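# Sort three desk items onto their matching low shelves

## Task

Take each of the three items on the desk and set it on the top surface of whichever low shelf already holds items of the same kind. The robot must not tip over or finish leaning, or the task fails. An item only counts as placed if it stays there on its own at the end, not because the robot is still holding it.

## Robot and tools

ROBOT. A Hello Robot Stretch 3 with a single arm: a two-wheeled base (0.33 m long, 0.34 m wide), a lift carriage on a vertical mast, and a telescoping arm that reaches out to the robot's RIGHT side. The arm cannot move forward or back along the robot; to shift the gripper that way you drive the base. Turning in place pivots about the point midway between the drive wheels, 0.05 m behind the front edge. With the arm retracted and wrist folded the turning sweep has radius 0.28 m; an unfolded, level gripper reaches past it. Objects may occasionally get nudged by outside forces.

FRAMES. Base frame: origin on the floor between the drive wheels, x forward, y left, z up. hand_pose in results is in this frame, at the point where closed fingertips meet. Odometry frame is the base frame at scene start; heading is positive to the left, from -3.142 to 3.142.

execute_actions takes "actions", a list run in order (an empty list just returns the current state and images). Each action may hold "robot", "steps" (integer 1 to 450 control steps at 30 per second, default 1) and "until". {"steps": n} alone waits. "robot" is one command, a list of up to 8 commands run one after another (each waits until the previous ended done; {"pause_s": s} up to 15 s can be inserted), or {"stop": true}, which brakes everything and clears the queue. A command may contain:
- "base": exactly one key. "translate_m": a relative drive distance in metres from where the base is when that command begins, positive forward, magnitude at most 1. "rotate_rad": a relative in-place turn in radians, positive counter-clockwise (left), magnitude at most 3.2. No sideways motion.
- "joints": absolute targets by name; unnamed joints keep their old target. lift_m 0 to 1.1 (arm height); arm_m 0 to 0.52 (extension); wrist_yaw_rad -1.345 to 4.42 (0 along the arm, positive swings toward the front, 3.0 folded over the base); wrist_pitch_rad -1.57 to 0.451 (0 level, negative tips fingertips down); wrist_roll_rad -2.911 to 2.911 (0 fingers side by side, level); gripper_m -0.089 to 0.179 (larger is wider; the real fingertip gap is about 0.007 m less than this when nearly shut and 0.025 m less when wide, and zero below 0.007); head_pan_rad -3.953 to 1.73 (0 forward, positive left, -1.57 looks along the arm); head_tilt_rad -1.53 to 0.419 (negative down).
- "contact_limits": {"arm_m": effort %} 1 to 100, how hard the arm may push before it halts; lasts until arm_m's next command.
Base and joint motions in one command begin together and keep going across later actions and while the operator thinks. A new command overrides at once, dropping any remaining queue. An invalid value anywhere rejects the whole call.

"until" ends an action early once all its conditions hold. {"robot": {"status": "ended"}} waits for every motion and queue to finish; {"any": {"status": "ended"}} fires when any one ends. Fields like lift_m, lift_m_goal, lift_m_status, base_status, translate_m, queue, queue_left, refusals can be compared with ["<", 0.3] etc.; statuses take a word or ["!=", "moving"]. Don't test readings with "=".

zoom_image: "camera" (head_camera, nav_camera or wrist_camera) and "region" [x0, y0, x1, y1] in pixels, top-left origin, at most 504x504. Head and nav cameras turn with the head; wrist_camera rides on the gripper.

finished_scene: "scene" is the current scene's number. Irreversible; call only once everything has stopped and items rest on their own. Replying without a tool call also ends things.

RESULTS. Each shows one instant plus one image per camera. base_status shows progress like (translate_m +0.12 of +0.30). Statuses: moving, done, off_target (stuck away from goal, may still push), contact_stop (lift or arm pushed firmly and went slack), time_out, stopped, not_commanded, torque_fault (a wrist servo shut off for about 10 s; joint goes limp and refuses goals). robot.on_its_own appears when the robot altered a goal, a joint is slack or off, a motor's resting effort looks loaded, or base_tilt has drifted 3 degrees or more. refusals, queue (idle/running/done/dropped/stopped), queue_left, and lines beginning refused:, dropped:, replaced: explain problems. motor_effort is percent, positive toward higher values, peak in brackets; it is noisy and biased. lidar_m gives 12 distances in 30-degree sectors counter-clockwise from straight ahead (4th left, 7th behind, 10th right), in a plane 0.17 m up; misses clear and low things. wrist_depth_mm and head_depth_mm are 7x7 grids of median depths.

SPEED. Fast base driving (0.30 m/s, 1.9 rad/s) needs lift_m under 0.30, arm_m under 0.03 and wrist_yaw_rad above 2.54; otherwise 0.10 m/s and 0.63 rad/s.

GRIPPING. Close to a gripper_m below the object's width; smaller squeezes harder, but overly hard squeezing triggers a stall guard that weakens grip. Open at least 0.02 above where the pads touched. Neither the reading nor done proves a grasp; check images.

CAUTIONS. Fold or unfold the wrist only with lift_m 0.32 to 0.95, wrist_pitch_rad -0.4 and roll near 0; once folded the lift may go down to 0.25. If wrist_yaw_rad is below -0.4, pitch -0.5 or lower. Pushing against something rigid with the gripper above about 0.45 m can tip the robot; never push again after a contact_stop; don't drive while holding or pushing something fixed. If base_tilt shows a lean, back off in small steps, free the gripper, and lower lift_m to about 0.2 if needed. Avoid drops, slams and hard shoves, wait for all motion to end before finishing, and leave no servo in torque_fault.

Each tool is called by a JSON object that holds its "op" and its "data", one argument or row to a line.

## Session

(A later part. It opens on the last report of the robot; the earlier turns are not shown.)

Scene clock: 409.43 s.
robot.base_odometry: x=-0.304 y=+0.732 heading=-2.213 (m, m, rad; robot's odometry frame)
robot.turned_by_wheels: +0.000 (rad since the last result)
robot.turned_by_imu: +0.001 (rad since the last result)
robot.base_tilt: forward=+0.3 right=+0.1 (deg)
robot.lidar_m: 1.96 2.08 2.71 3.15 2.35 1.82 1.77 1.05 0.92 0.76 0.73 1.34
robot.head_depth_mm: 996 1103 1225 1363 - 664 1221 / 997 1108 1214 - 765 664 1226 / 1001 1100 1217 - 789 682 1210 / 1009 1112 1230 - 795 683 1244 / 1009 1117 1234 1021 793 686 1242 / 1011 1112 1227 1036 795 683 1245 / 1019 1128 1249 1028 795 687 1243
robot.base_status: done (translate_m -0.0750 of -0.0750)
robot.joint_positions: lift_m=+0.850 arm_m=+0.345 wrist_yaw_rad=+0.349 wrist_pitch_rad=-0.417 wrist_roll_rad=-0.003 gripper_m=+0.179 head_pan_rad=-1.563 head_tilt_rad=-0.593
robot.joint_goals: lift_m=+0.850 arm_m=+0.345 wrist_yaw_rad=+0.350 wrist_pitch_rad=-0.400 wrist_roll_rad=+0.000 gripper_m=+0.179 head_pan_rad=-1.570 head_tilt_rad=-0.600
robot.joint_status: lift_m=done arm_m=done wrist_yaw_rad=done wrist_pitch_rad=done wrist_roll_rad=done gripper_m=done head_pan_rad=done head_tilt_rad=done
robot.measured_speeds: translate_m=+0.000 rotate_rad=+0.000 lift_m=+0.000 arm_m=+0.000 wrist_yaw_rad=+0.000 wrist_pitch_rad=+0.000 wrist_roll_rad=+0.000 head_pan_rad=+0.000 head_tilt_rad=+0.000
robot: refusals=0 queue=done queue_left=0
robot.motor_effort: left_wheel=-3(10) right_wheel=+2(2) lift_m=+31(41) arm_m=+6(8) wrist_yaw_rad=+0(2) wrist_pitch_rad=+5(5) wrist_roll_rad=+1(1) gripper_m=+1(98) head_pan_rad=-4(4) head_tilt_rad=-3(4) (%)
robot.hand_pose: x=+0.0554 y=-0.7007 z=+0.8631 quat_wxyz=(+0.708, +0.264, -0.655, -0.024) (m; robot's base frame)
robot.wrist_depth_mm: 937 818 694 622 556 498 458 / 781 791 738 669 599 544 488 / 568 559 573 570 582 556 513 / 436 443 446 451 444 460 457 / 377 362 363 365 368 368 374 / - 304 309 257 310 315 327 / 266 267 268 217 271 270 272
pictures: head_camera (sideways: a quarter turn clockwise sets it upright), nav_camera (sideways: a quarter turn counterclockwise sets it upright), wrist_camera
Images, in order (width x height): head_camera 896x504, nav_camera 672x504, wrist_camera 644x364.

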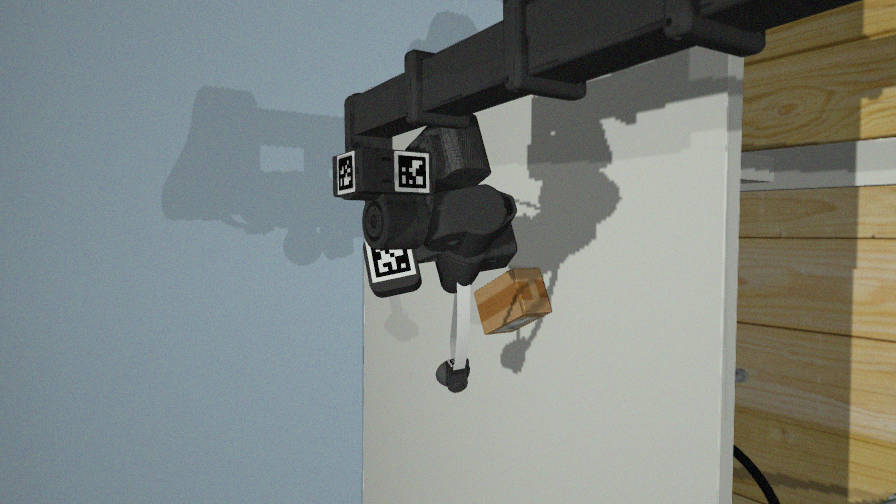

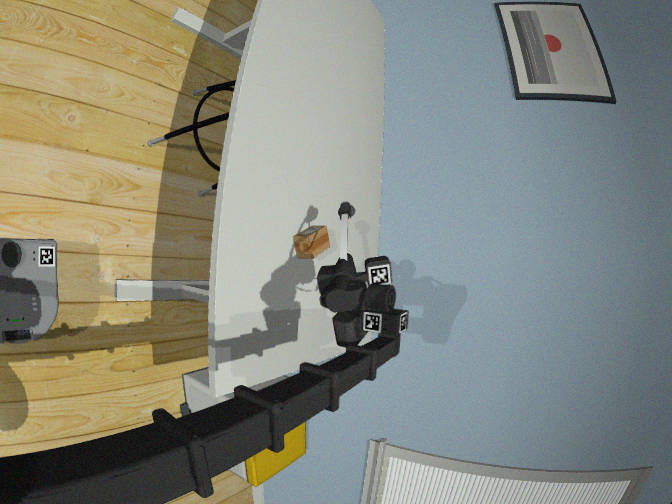

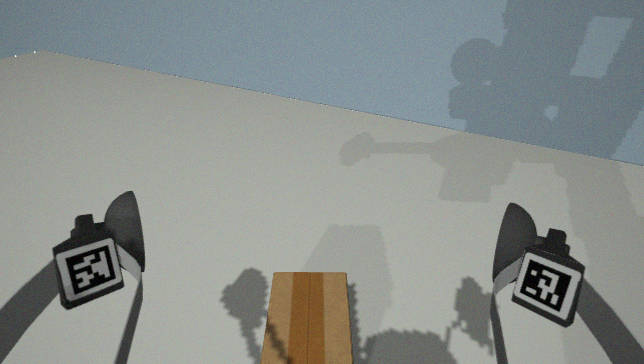

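{"op": "execute_actions", "data": {
  "actions": [
    {"robot": [{"joints":{"arm_m":0.325}},{"joints":{"lift_m":0.74}},{"joints":{"gripper_m":0.02}},{"pause_s":0.5},{"joints":{"lift_m":0.85}}], "steps": 450, "until": {"robot": {"status": "ended"}}}
  ]
}}

Scene clock: 421.53 s.
robot.base_odometry: x=-0.304 y=+0.732 heading=-2.213 (m, m, rad; robot's odometry frame)
robot.turned_by_wheels: +0.000 (rad since the last result)
robot.turned_by_imu: +0.001 (rad since the last result)
robot.base_tilt: forward=+0.2 right=+0.0 (deg)
robot.lidar_m: 1.96 2.08 2.71 3.16 2.34 1.82 1.77 1.05 0.92 0.76 0.73 1.34
robot.head_depth_mm: 992 1097 1231 1363 - 646 1209 / 998 1103 1218 - 788 663 1238 / 1005 1108 1218 - 792 681 1211 / 1003 1116 1228 - 790 684 1235 / 1013 1122 1228 945 796 685 1240 / 1013 1118 1223 1030 793 689 1242 / 1013 1119 1238 1037 795 687 1244
robot.base_status: done (translate_m -0.0750 of -0.0750)
robot.joint_positions: lift_m=+0.850 arm_m=+0.325 wrist_yaw_rad=+0.349 wrist_pitch_rad=-0.423 wrist_roll_rad=-0.003 gripper_m=+0.021 head_pan_rad=-1.563 head_tilt_rad=-0.593
robot.joint_goals: lift_m=+0.850 arm_m=+0.325 wrist_yaw_rad=+0.350 wrist_pitch_rad=-0.400 wrist_roll_rad=+0.000 gripper_m=+0.020 head_pan_rad=-1.570 head_tilt_rad=-0.600
robot.joint_status: lift_m=done arm_m=done wrist_yaw_rad=done wrist_pitch_rad=done wrist_roll_rad=done gripper_m=done head_pan_rad=done head_tilt_rad=done
robot.measured_speeds: translate_m=+0.000 rotate_rad=+0.000 lift_m=+0.000 arm_m=+0.000 wrist_yaw_rad=+0.000 wrist_pitch_rad=+0.000 wrist_roll_rad=+0.000 head_pan_rad=+0.000 head_tilt_rad=+0.000
robot: refusals=0 queue=done queue_left=0
robot.motor_effort: left_wheel=-3(3) right_wheel=+2(2) lift_m=+42(45) arm_m=-4(3) wrist_yaw_rad=+0(0) wrist_pitch_rad=+7(7) wrist_roll_rad=+2(1) gripper_m=-21(98) head_pan_rad=-3(3) head_tilt_rad=-3(3) (%)
robot.hand_pose: x=+0.0551 y=-0.6806 z=+0.8613 quat_wxyz=(+0.708, +0.267, -0.654, -0.026) (m; robot's base frame)
robot.wrist_depth_mm: 976 829 734 633 562 513 466 / 760 776 762 676 604 561 496 / 559 561 556 564 567 570 533 / 433 438 440 175 440 445 453 / 357 359 153 142 362 370 377 / 304 307 288 154 294 310 312 / 262 264 264 267 267 269 269
pictures: head_camera (sideways: a quarter turn clockwise sets it upright), nav_camera (sideways: a quarter turn counterclockwise sets it upright), wrist_camera
Images, in order (width x height): head_camera 896x504, nav_camera 672x504, wrist_camera 644x364.

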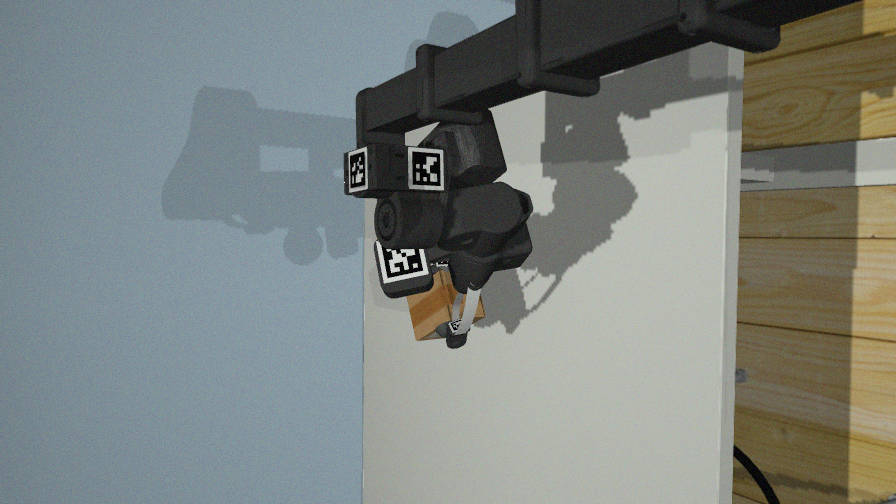

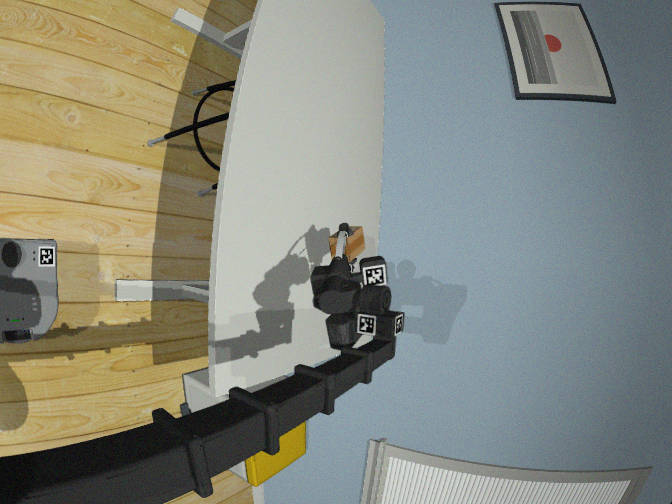

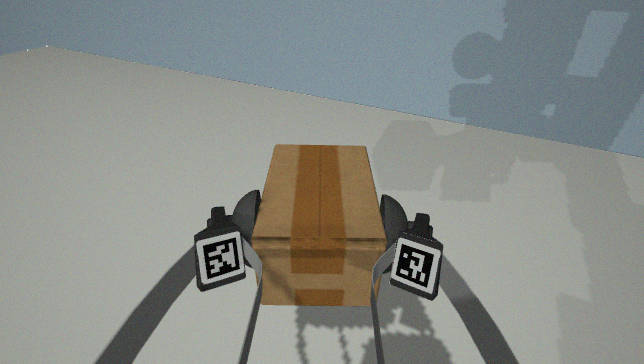

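{"op": "execute_actions", "data": {
  "actions": [
    {"robot":[{"joints":{"arm_m":0.0,"wrist_yaw_rad":0.0,"head_pan_rad":0.0,"head_tilt_rad":-0.5}},{"base":{"rotate_rad":1.245}},{"base":{"translate_m":1.0}},{"base":{"translate_m":1.0}},{"base":{"translate_m":0.75}},{"base":{"rotate_rad":1.93},"joints":{"head_pan_rad":-1.4,"head_tilt_rad":-0.5}}],"steps":450,"until":{"robot":{"status":"ended"}}},
    {"steps":450,"until":{"robot":{"status":"ended"}}},
    {"steps":450,"until":{"robot":{"status":"ended"}}}
  ]
}}

Scene clock: 485.93 s.
robot.base_odometry: x=+1.256 y=-1.533 heading=+0.962 (m, m, rad; robot's odometry frame)
robot.turned_by_wheels: +3.175 (rad since the last result)
robot.turned_by_imu: +3.141 (rad since the last result)
robot.base_tilt: forward=+0.2 right=+0.0 (deg)
robot.lidar_m: 2.16 2.30 3.47 3.38 1.31 0.90 0.82 1.06 0.63 0.82 0.61 1.21
robot.head_depth_mm: 748 810 886 978 1036 823 929 / 760 828 905 997 1039 517 - / 776 847 929 1026 1044 826 973 / 794 870 951 1057 1039 855 1004 / 811 883 973 1088 1193 867 1004 / 828 904 998 1118 1276 1452 1304 / 847 921 1026 1149 1314 1490 1299
robot.base_status: done (rotate_rad +1.9299 of +1.9300)
robot.joint_positions: lift_m=+0.850 arm_m=+0.000 wrist_yaw_rad=+0.000 wrist_pitch_rad=-0.424 wrist_roll_rad=-0.003 gripper_m=+0.021 head_pan_rad=-1.393 head_tilt_rad=-0.507
robot.joint_goals: lift_m=+0.850 arm_m=+0.000 wrist_yaw_rad=+0.000 wrist_pitch_rad=-0.400 wrist_roll_rad=+0.000 gripper_m=+0.020 head_pan_rad=-1.400 head_tilt_rad=-0.500
robot.joint_status: lift_m=done arm_m=done wrist_yaw_rad=done wrist_pitch_rad=done wrist_roll_rad=done gripper_m=done head_pan_rad=done head_tilt_rad=done
robot.measured_speeds: translate_m=+0.000 rotate_rad=+0.000 lift_m=+0.000 arm_m=+0.000 wrist_yaw_rad=+0.000 wrist_pitch_rad=+0.000 wrist_roll_rad=+0.000 head_pan_rad=+0.000 head_tilt_rad=+0.000
robot: refusals=0 queue=done queue_left=0
robot.motor_effort: left_wheel=-3(9) right_wheel=+2(6) lift_m=+43(42) arm_m=-4(5) wrist_yaw_rad=-1(1) wrist_pitch_rad=+7(7) wrist_roll_rad=+1(1) gripper_m=-21(22) head_pan_rad=-4(40) head_tilt_rad=+4(11) (%)
robot.hand_pose: x=-0.0214 y=-0.3690 z=+0.8612 quat_wxyz=(+0.692, +0.149, -0.690, -0.149) (m; robot's base frame)
robot.wrist_depth_mm: 692 668 644 638 607 599 590 / 751 752 703 697 681 658 653 / 849 800 764 730 730 734 702 / 951 881 637 175 631 589 645 / - - 153 142 517 534 522 / - - 660 155 716 458 438 / 991 983 661 654 658 551 655
pictures: head_camera (sideways: a quarter turn clockwise sets it upright), nav_camera (sideways: a quarter turn counterclockwise sets it upright), wrist_camera
Images, in order (width x height): head_camera 896x504, nav_camera 672x504, wrist_camera 644x364.

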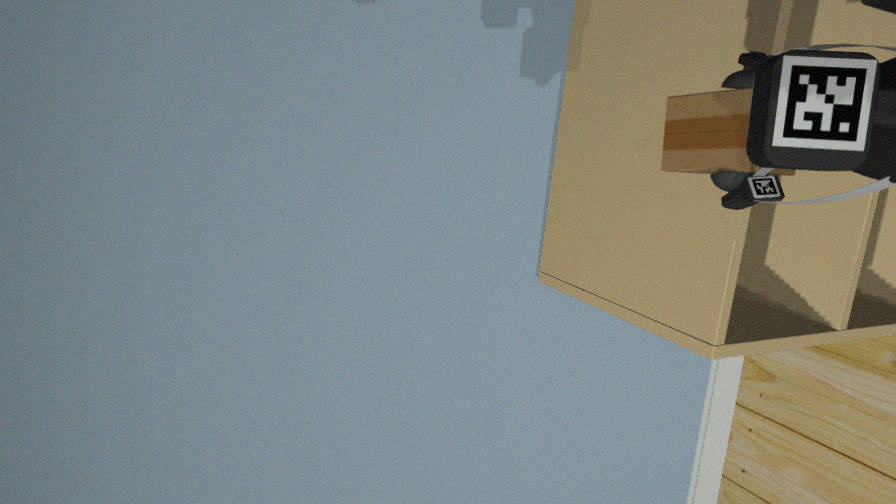

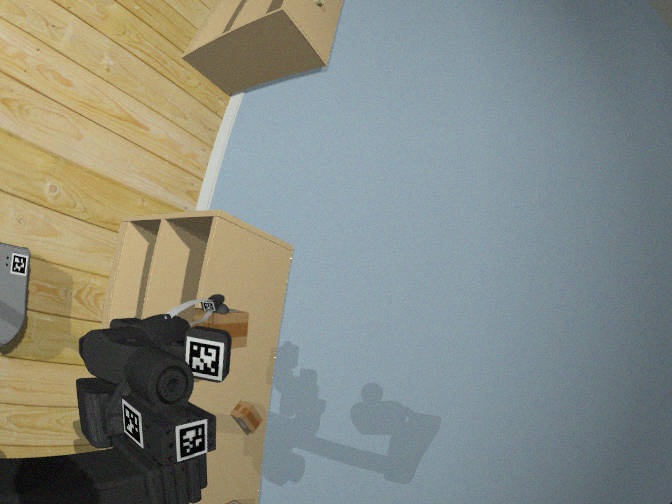

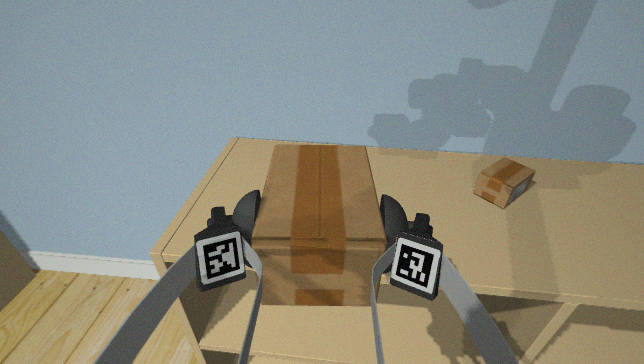

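{"op": "execute_actions", "data": {
  "actions": [
    {"robot":[{"joints":{"arm_m":0.33}},{"joints":{"lift_m":0.66}}],"steps":450,"until":{"robot":{"status":"ended"}}}
  ]
}}

Scene clock: 497.23 s.
robot.base_odometry: x=+1.256 y=-1.533 heading=+0.962 (m, m, rad; robot's odometry frame)
robot.turned_by_wheels: +0.000 (rad since the last result)
robot.turned_by_imu: +0.001 (rad since the last result)
robot.base_tilt: forward=+0.2 right=+0.0 (deg)
robot.lidar_m: 2.17 2.29 3.47 3.38 1.31 0.90 0.82 1.06 0.63 0.82 0.61 1.21
robot.head_depth_mm: 747 806 885 974 1038 - 923 / 764 826 905 1005 1062 - 949 / 779 850 927 1025 1061 822 977 / 792 865 948 1057 1042 857 1004 / 809 887 980 1090 1192 873 1002 / 826 909 999 1125 1270 1440 1304 / 848 929 1028 1156 1311 1476 1307
robot.base_status: done (rotate_rad +1.9299 of +1.9300)
robot.joint_positions: lift_m=+0.660 arm_m=+0.330 wrist_yaw_rad=+0.000 wrist_pitch_rad=-0.424 wrist_roll_rad=-0.003 gripper_m=+0.021 head_pan_rad=-1.393 head_tilt_rad=-0.507
robot.joint_goals: lift_m=+0.660 arm_m=+0.330 wrist_yaw_rad=+0.000 wrist_pitch_rad=-0.400 wrist_roll_rad=+0.000 gripper_m=+0.020 head_pan_rad=-1.400 head_tilt_rad=-0.500
robot.joint_status: lift_m=done arm_m=done wrist_yaw_rad=done wrist_pitch_rad=done wrist_roll_rad=done gripper_m=done head_pan_rad=done head_tilt_rad=done
robot.measured_speeds: translate_m=+0.000 rotate_rad=+0.000 lift_m=+0.000 arm_m=+0.000 wrist_yaw_rad=+0.000 wrist_pitch_rad=+0.000 wrist_roll_rad=+0.000 head_pan_rad=+0.000 head_tilt_rad=+0.000
robot: refusals=0 queue=done queue_left=0
robot.motor_effort: left_wheel=-3(3) right_wheel=+2(2) lift_m=+32(42) arm_m=+6(5) wrist_yaw_rad=-1(1) wrist_pitch_rad=+7(7) wrist_roll_rad=+1(1) gripper_m=-21(21) head_pan_rad=-3(4) head_tilt_rad=+3(3) (%)
robot.hand_pose: x=-0.0214 y=-0.6983 z=+0.6716 quat_wxyz=(+0.692, +0.149, -0.690, -0.149) (m; robot's base frame)
robot.wrist_depth_mm: 353 351 338 329 322 311 305 / 392 379 369 360 355 343 336 / 443 400 397 383 381 370 364 / 475 302 309 174 312 312 314 / 251 251 152 142 255 255 256 / 211 212 202 155 206 218 218 / 184 184 185 186 186 187 188
pictures: head_camera (sideways: a quarter turn clockwise sets it upright), nav_camera (sideways: a quarter turn counterclockwise sets it upright), wrist_camera
Images, in order (width x height): head_camera 896x504, nav_camera 672x504, wrist_camera 644x364.

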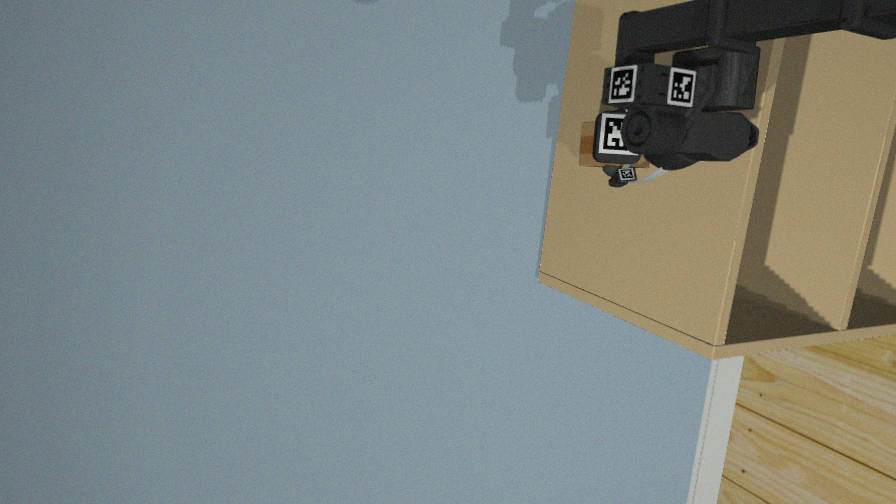

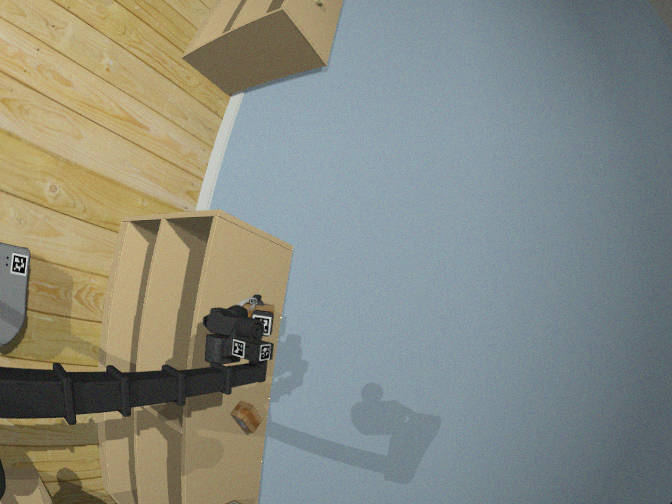

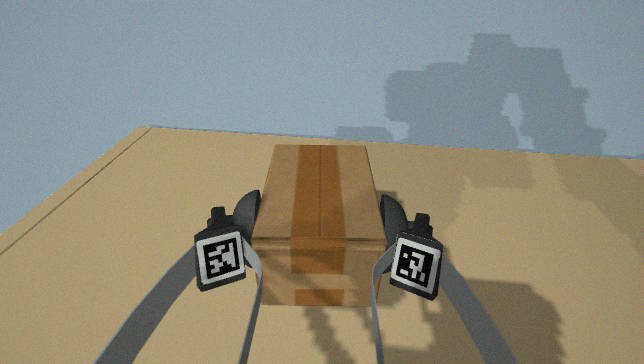

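{"op": "execute_actions", "data": {
  "actions": [
    {"robot":[{"joints":{"arm_m":0.27}},{"joints":{"lift_m":0.645}}],"steps":450,"until":{"robot":{"status":"ended"}}}
  ]
}}

Scene clock: 504.00 s.
robot.base_odometry: x=+1.256 y=-1.533 heading=+0.962 (m, m, rad; robot's odometry frame)
robot.turned_by_wheels: +0.000 (rad since the last result)
robot.turned_by_imu: +0.001 (rad since the last result)
robot.base_tilt: forward=+0.3 right=+0.0 (deg)
robot.lidar_m: 2.17 2.30 3.49 3.40 1.31 0.90 0.82 1.06 0.63 0.82 0.61 1.21
robot.head_depth_mm: 745 812 886 973 1034 877 912 / 761 826 911 996 1041 - 906 / 779 845 936 1027 1044 854 970 / 797 865 953 1058 1042 855 999 / 807 885 978 1088 1207 870 1001 / 823 909 1002 1115 1274 1437 1295 / 843 928 1030 1155 1300 1472 1315
robot.base_status: done (rotate_rad +1.9299 of +1.9300)
robot.joint_positions: lift_m=+0.645 arm_m=+0.270 wrist_yaw_rad=+0.000 wrist_pitch_rad=-0.424 wrist_roll_rad=-0.003 gripper_m=+0.021 head_pan_rad=-1.393 head_tilt_rad=-0.507
robot.joint_goals: lift_m=+0.645 arm_m=+0.270 wrist_yaw_rad=+0.000 wrist_pitch_rad=-0.400 wrist_roll_rad=+0.000 gripper_m=+0.020 head_pan_rad=-1.400 head_tilt_rad=-0.500
robot.joint_status: lift_m=done arm_m=done wrist_yaw_rad=done wrist_pitch_rad=done wrist_roll_rad=done gripper_m=done head_pan_rad=done head_tilt_rad=done
robot.measured_speeds: translate_m=+0.000 rotate_rad=+0.000 lift_m=+0.000 arm_m=+0.000 wrist_yaw_rad=+0.000 wrist_pitch_rad=+0.000 wrist_roll_rad=+0.000 head_pan_rad=+0.000 head_tilt_rad=+0.000
robot: refusals=0 queue=done queue_left=0
robot.motor_effort: left_wheel=-3(3) right_wheel=+2(2) lift_m=+32(33) arm_m=-4(2) wrist_yaw_rad=-1(1) wrist_pitch_rad=+7(7) wrist_roll_rad=+1(1) gripper_m=-21(21) head_pan_rad=-4(3) head_tilt_rad=+3(3) (%)
robot.hand_pose: x=-0.0214 y=-0.6390 z=+0.6566 quat_wxyz=(+0.692, +0.149, -0.690, -0.149) (m; robot's base frame)
robot.wrist_depth_mm: 416 400 396 386 377 365 356 / 453 443 427 419 409 400 392 / 499 358 360 364 364 372 374 / 290 278 282 175 287 289 287 / 230 233 153 142 235 235 236 / 194 196 185 155 188 199 199 / 170 171 170 171 171 172 174
pictures: head_camera (sideways: a quarter turn clockwise sets it upright), nav_camera (sideways: a quarter turn counterclockwise sets it upright), wrist_camera
Images, in order (width x height): head_camera 896x504, nav_camera 672x504, wrist_camera 644x364.

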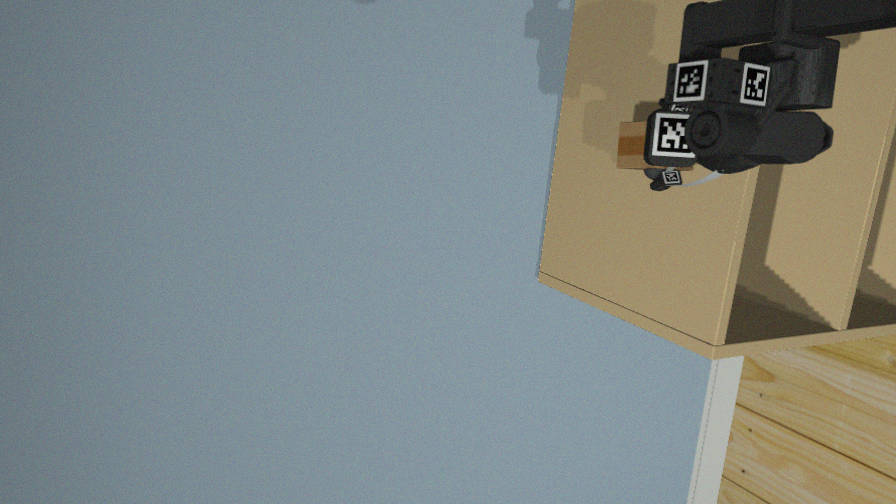

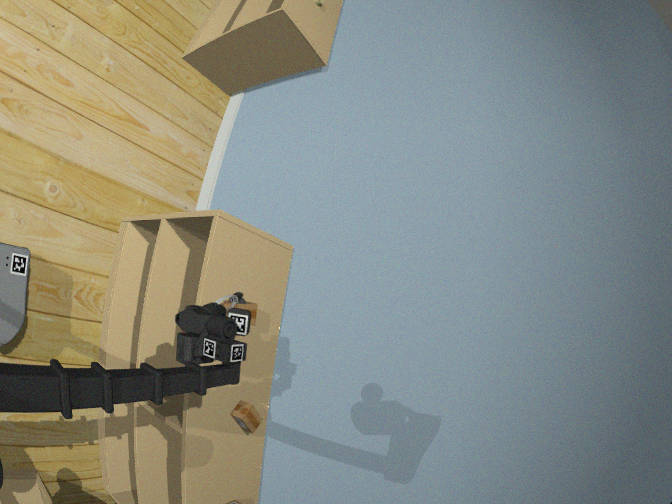

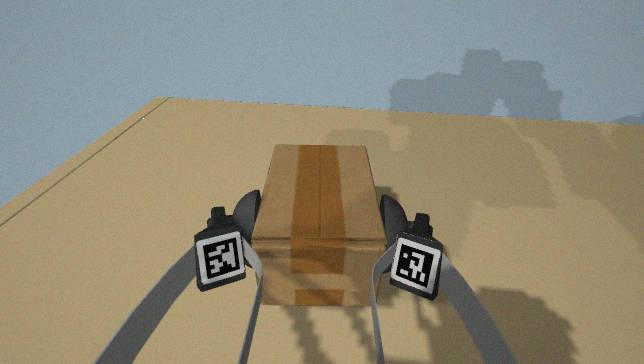

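{"op": "execute_actions", "data": {
  "actions": [
    {"robot":[{"joints":{"arm_m":0.29}},{"joints":{"lift_m":0.628}}],"steps":450,"until":{"robot":{"status":"ended"}}},
    {"robot":[{"joints":{"gripper_m":0.12}},{"joints":{"lift_m":0.76}},{"joints":{"arm_m":0.0}}],"steps":450,"until":{"robot":{"status":"ended"}}}
  ]
}}

Scene clock: 518.13 s.
robot.base_odometry: x=+1.256 y=-1.533 heading=+0.962 (m, m, rad; robot's odometry frame)
robot.turned_by_wheels: +0.000 (rad since the last result)
robot.turned_by_imu: +0.002 (rad since the last result)
robot.base_tilt: forward=+0.2 right=-0.1 (deg)
robot.lidar_m: 2.17 2.30 3.49 3.38 1.31 0.90 0.82 1.06 0.63 0.82 0.61 1.21
robot.head_depth_mm: 749 812 886 974 1032 827 907 / 762 832 904 999 1045 825 981 / 780 846 931 1032 1041 830 977 / 795 863 949 1058 1043 855 1008 / 812 888 978 1087 1203 874 1003 / 829 908 1001 1126 1273 1461 1305 / 847 927 1029 1152 1312 1469 1305
robot.base_status: done (rotate_rad +1.9299 of +1.9300)
robot.joint_positions: lift_m=+0.760 arm_m=+0.000 wrist_yaw_rad=+0.000 wrist_pitch_rad=-0.415 wrist_roll_rad=-0.003 gripper_m=+0.120 head_pan_rad=-1.393 head_tilt_rad=-0.507
robot.joint_goals: lift_m=+0.760 arm_m=+0.000 wrist_yaw_rad=+0.000 wrist_pitch_rad=-0.400 wrist_roll_rad=+0.000 gripper_m=+0.120 head_pan_rad=-1.400 head_tilt_rad=-0.500
robot.joint_status: lift_m=done arm_m=done wrist_yaw_rad=done wrist_pitch_rad=done wrist_roll_rad=done gripper_m=done head_pan_rad=done head_tilt_rad=done
robot.measured_speeds: translate_m=+0.000 rotate_rad=+0.000 lift_m=+0.000 arm_m=+0.000 wrist_yaw_rad=+0.000 wrist_pitch_rad=+0.000 wrist_roll_rad=+0.000 head_pan_rad=+0.000 head_tilt_rad=+0.000
robot: refusals=0 queue=done queue_left=0
robot.motor_effort: left_wheel=-3(3) right_wheel=+2(2) lift_m=+42(43) arm_m=-4(5) wrist_yaw_rad=+0(1) wrist_pitch_rad=+4(7) wrist_roll_rad=+1(1) gripper_m=+1(98) head_pan_rad=-3(4) head_tilt_rad=+3(3) (%)
robot.hand_pose: x=-0.0214 y=-0.3701 z=+0.7731 quat_wxyz=(+0.693, +0.146, -0.691, -0.146) (m; robot's base frame)
robot.wrist_depth_mm: 672 676 645 614 620 602 592 / 745 717 707 676 661 653 633 / 849 793 625 619 646 597 650 / 928 885 485 465 493 494 491 / - - 696 430 418 419 400 / - - 644 656 647 524 458 / 904 899 659 584 577 551 561
pictures: head_camera (sideways: a quarter turn clockwise sets it upright), nav_camera (sideways: a quarter turn counterclockwise sets it upright), wrist_camera
Images, in order (width x height): head_camera 896x504, nav_camera 672x504, wrist_camera 644x364.

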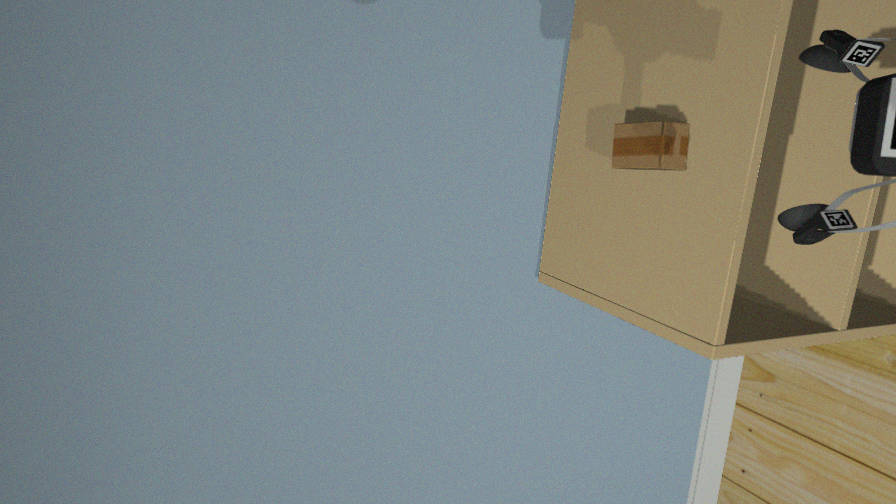

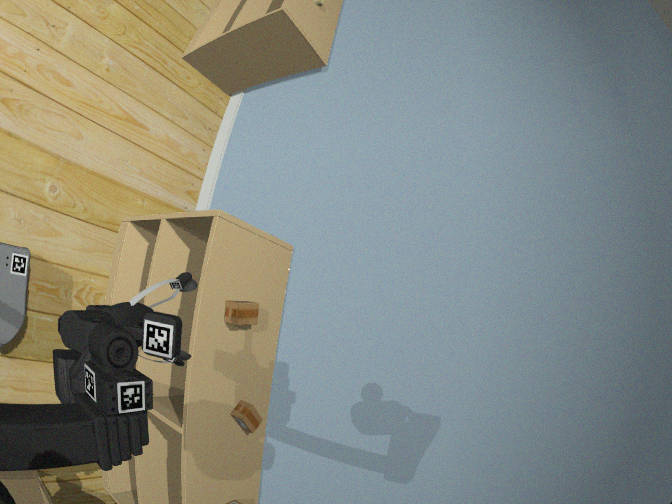

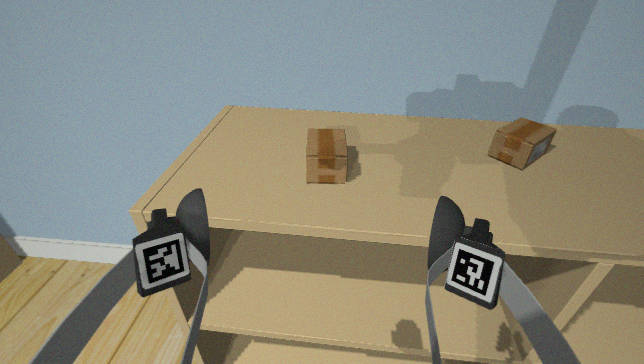

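{"op": "finished_scene", "data": {
  "scene": 2
}}

The scene is finished: the task was done.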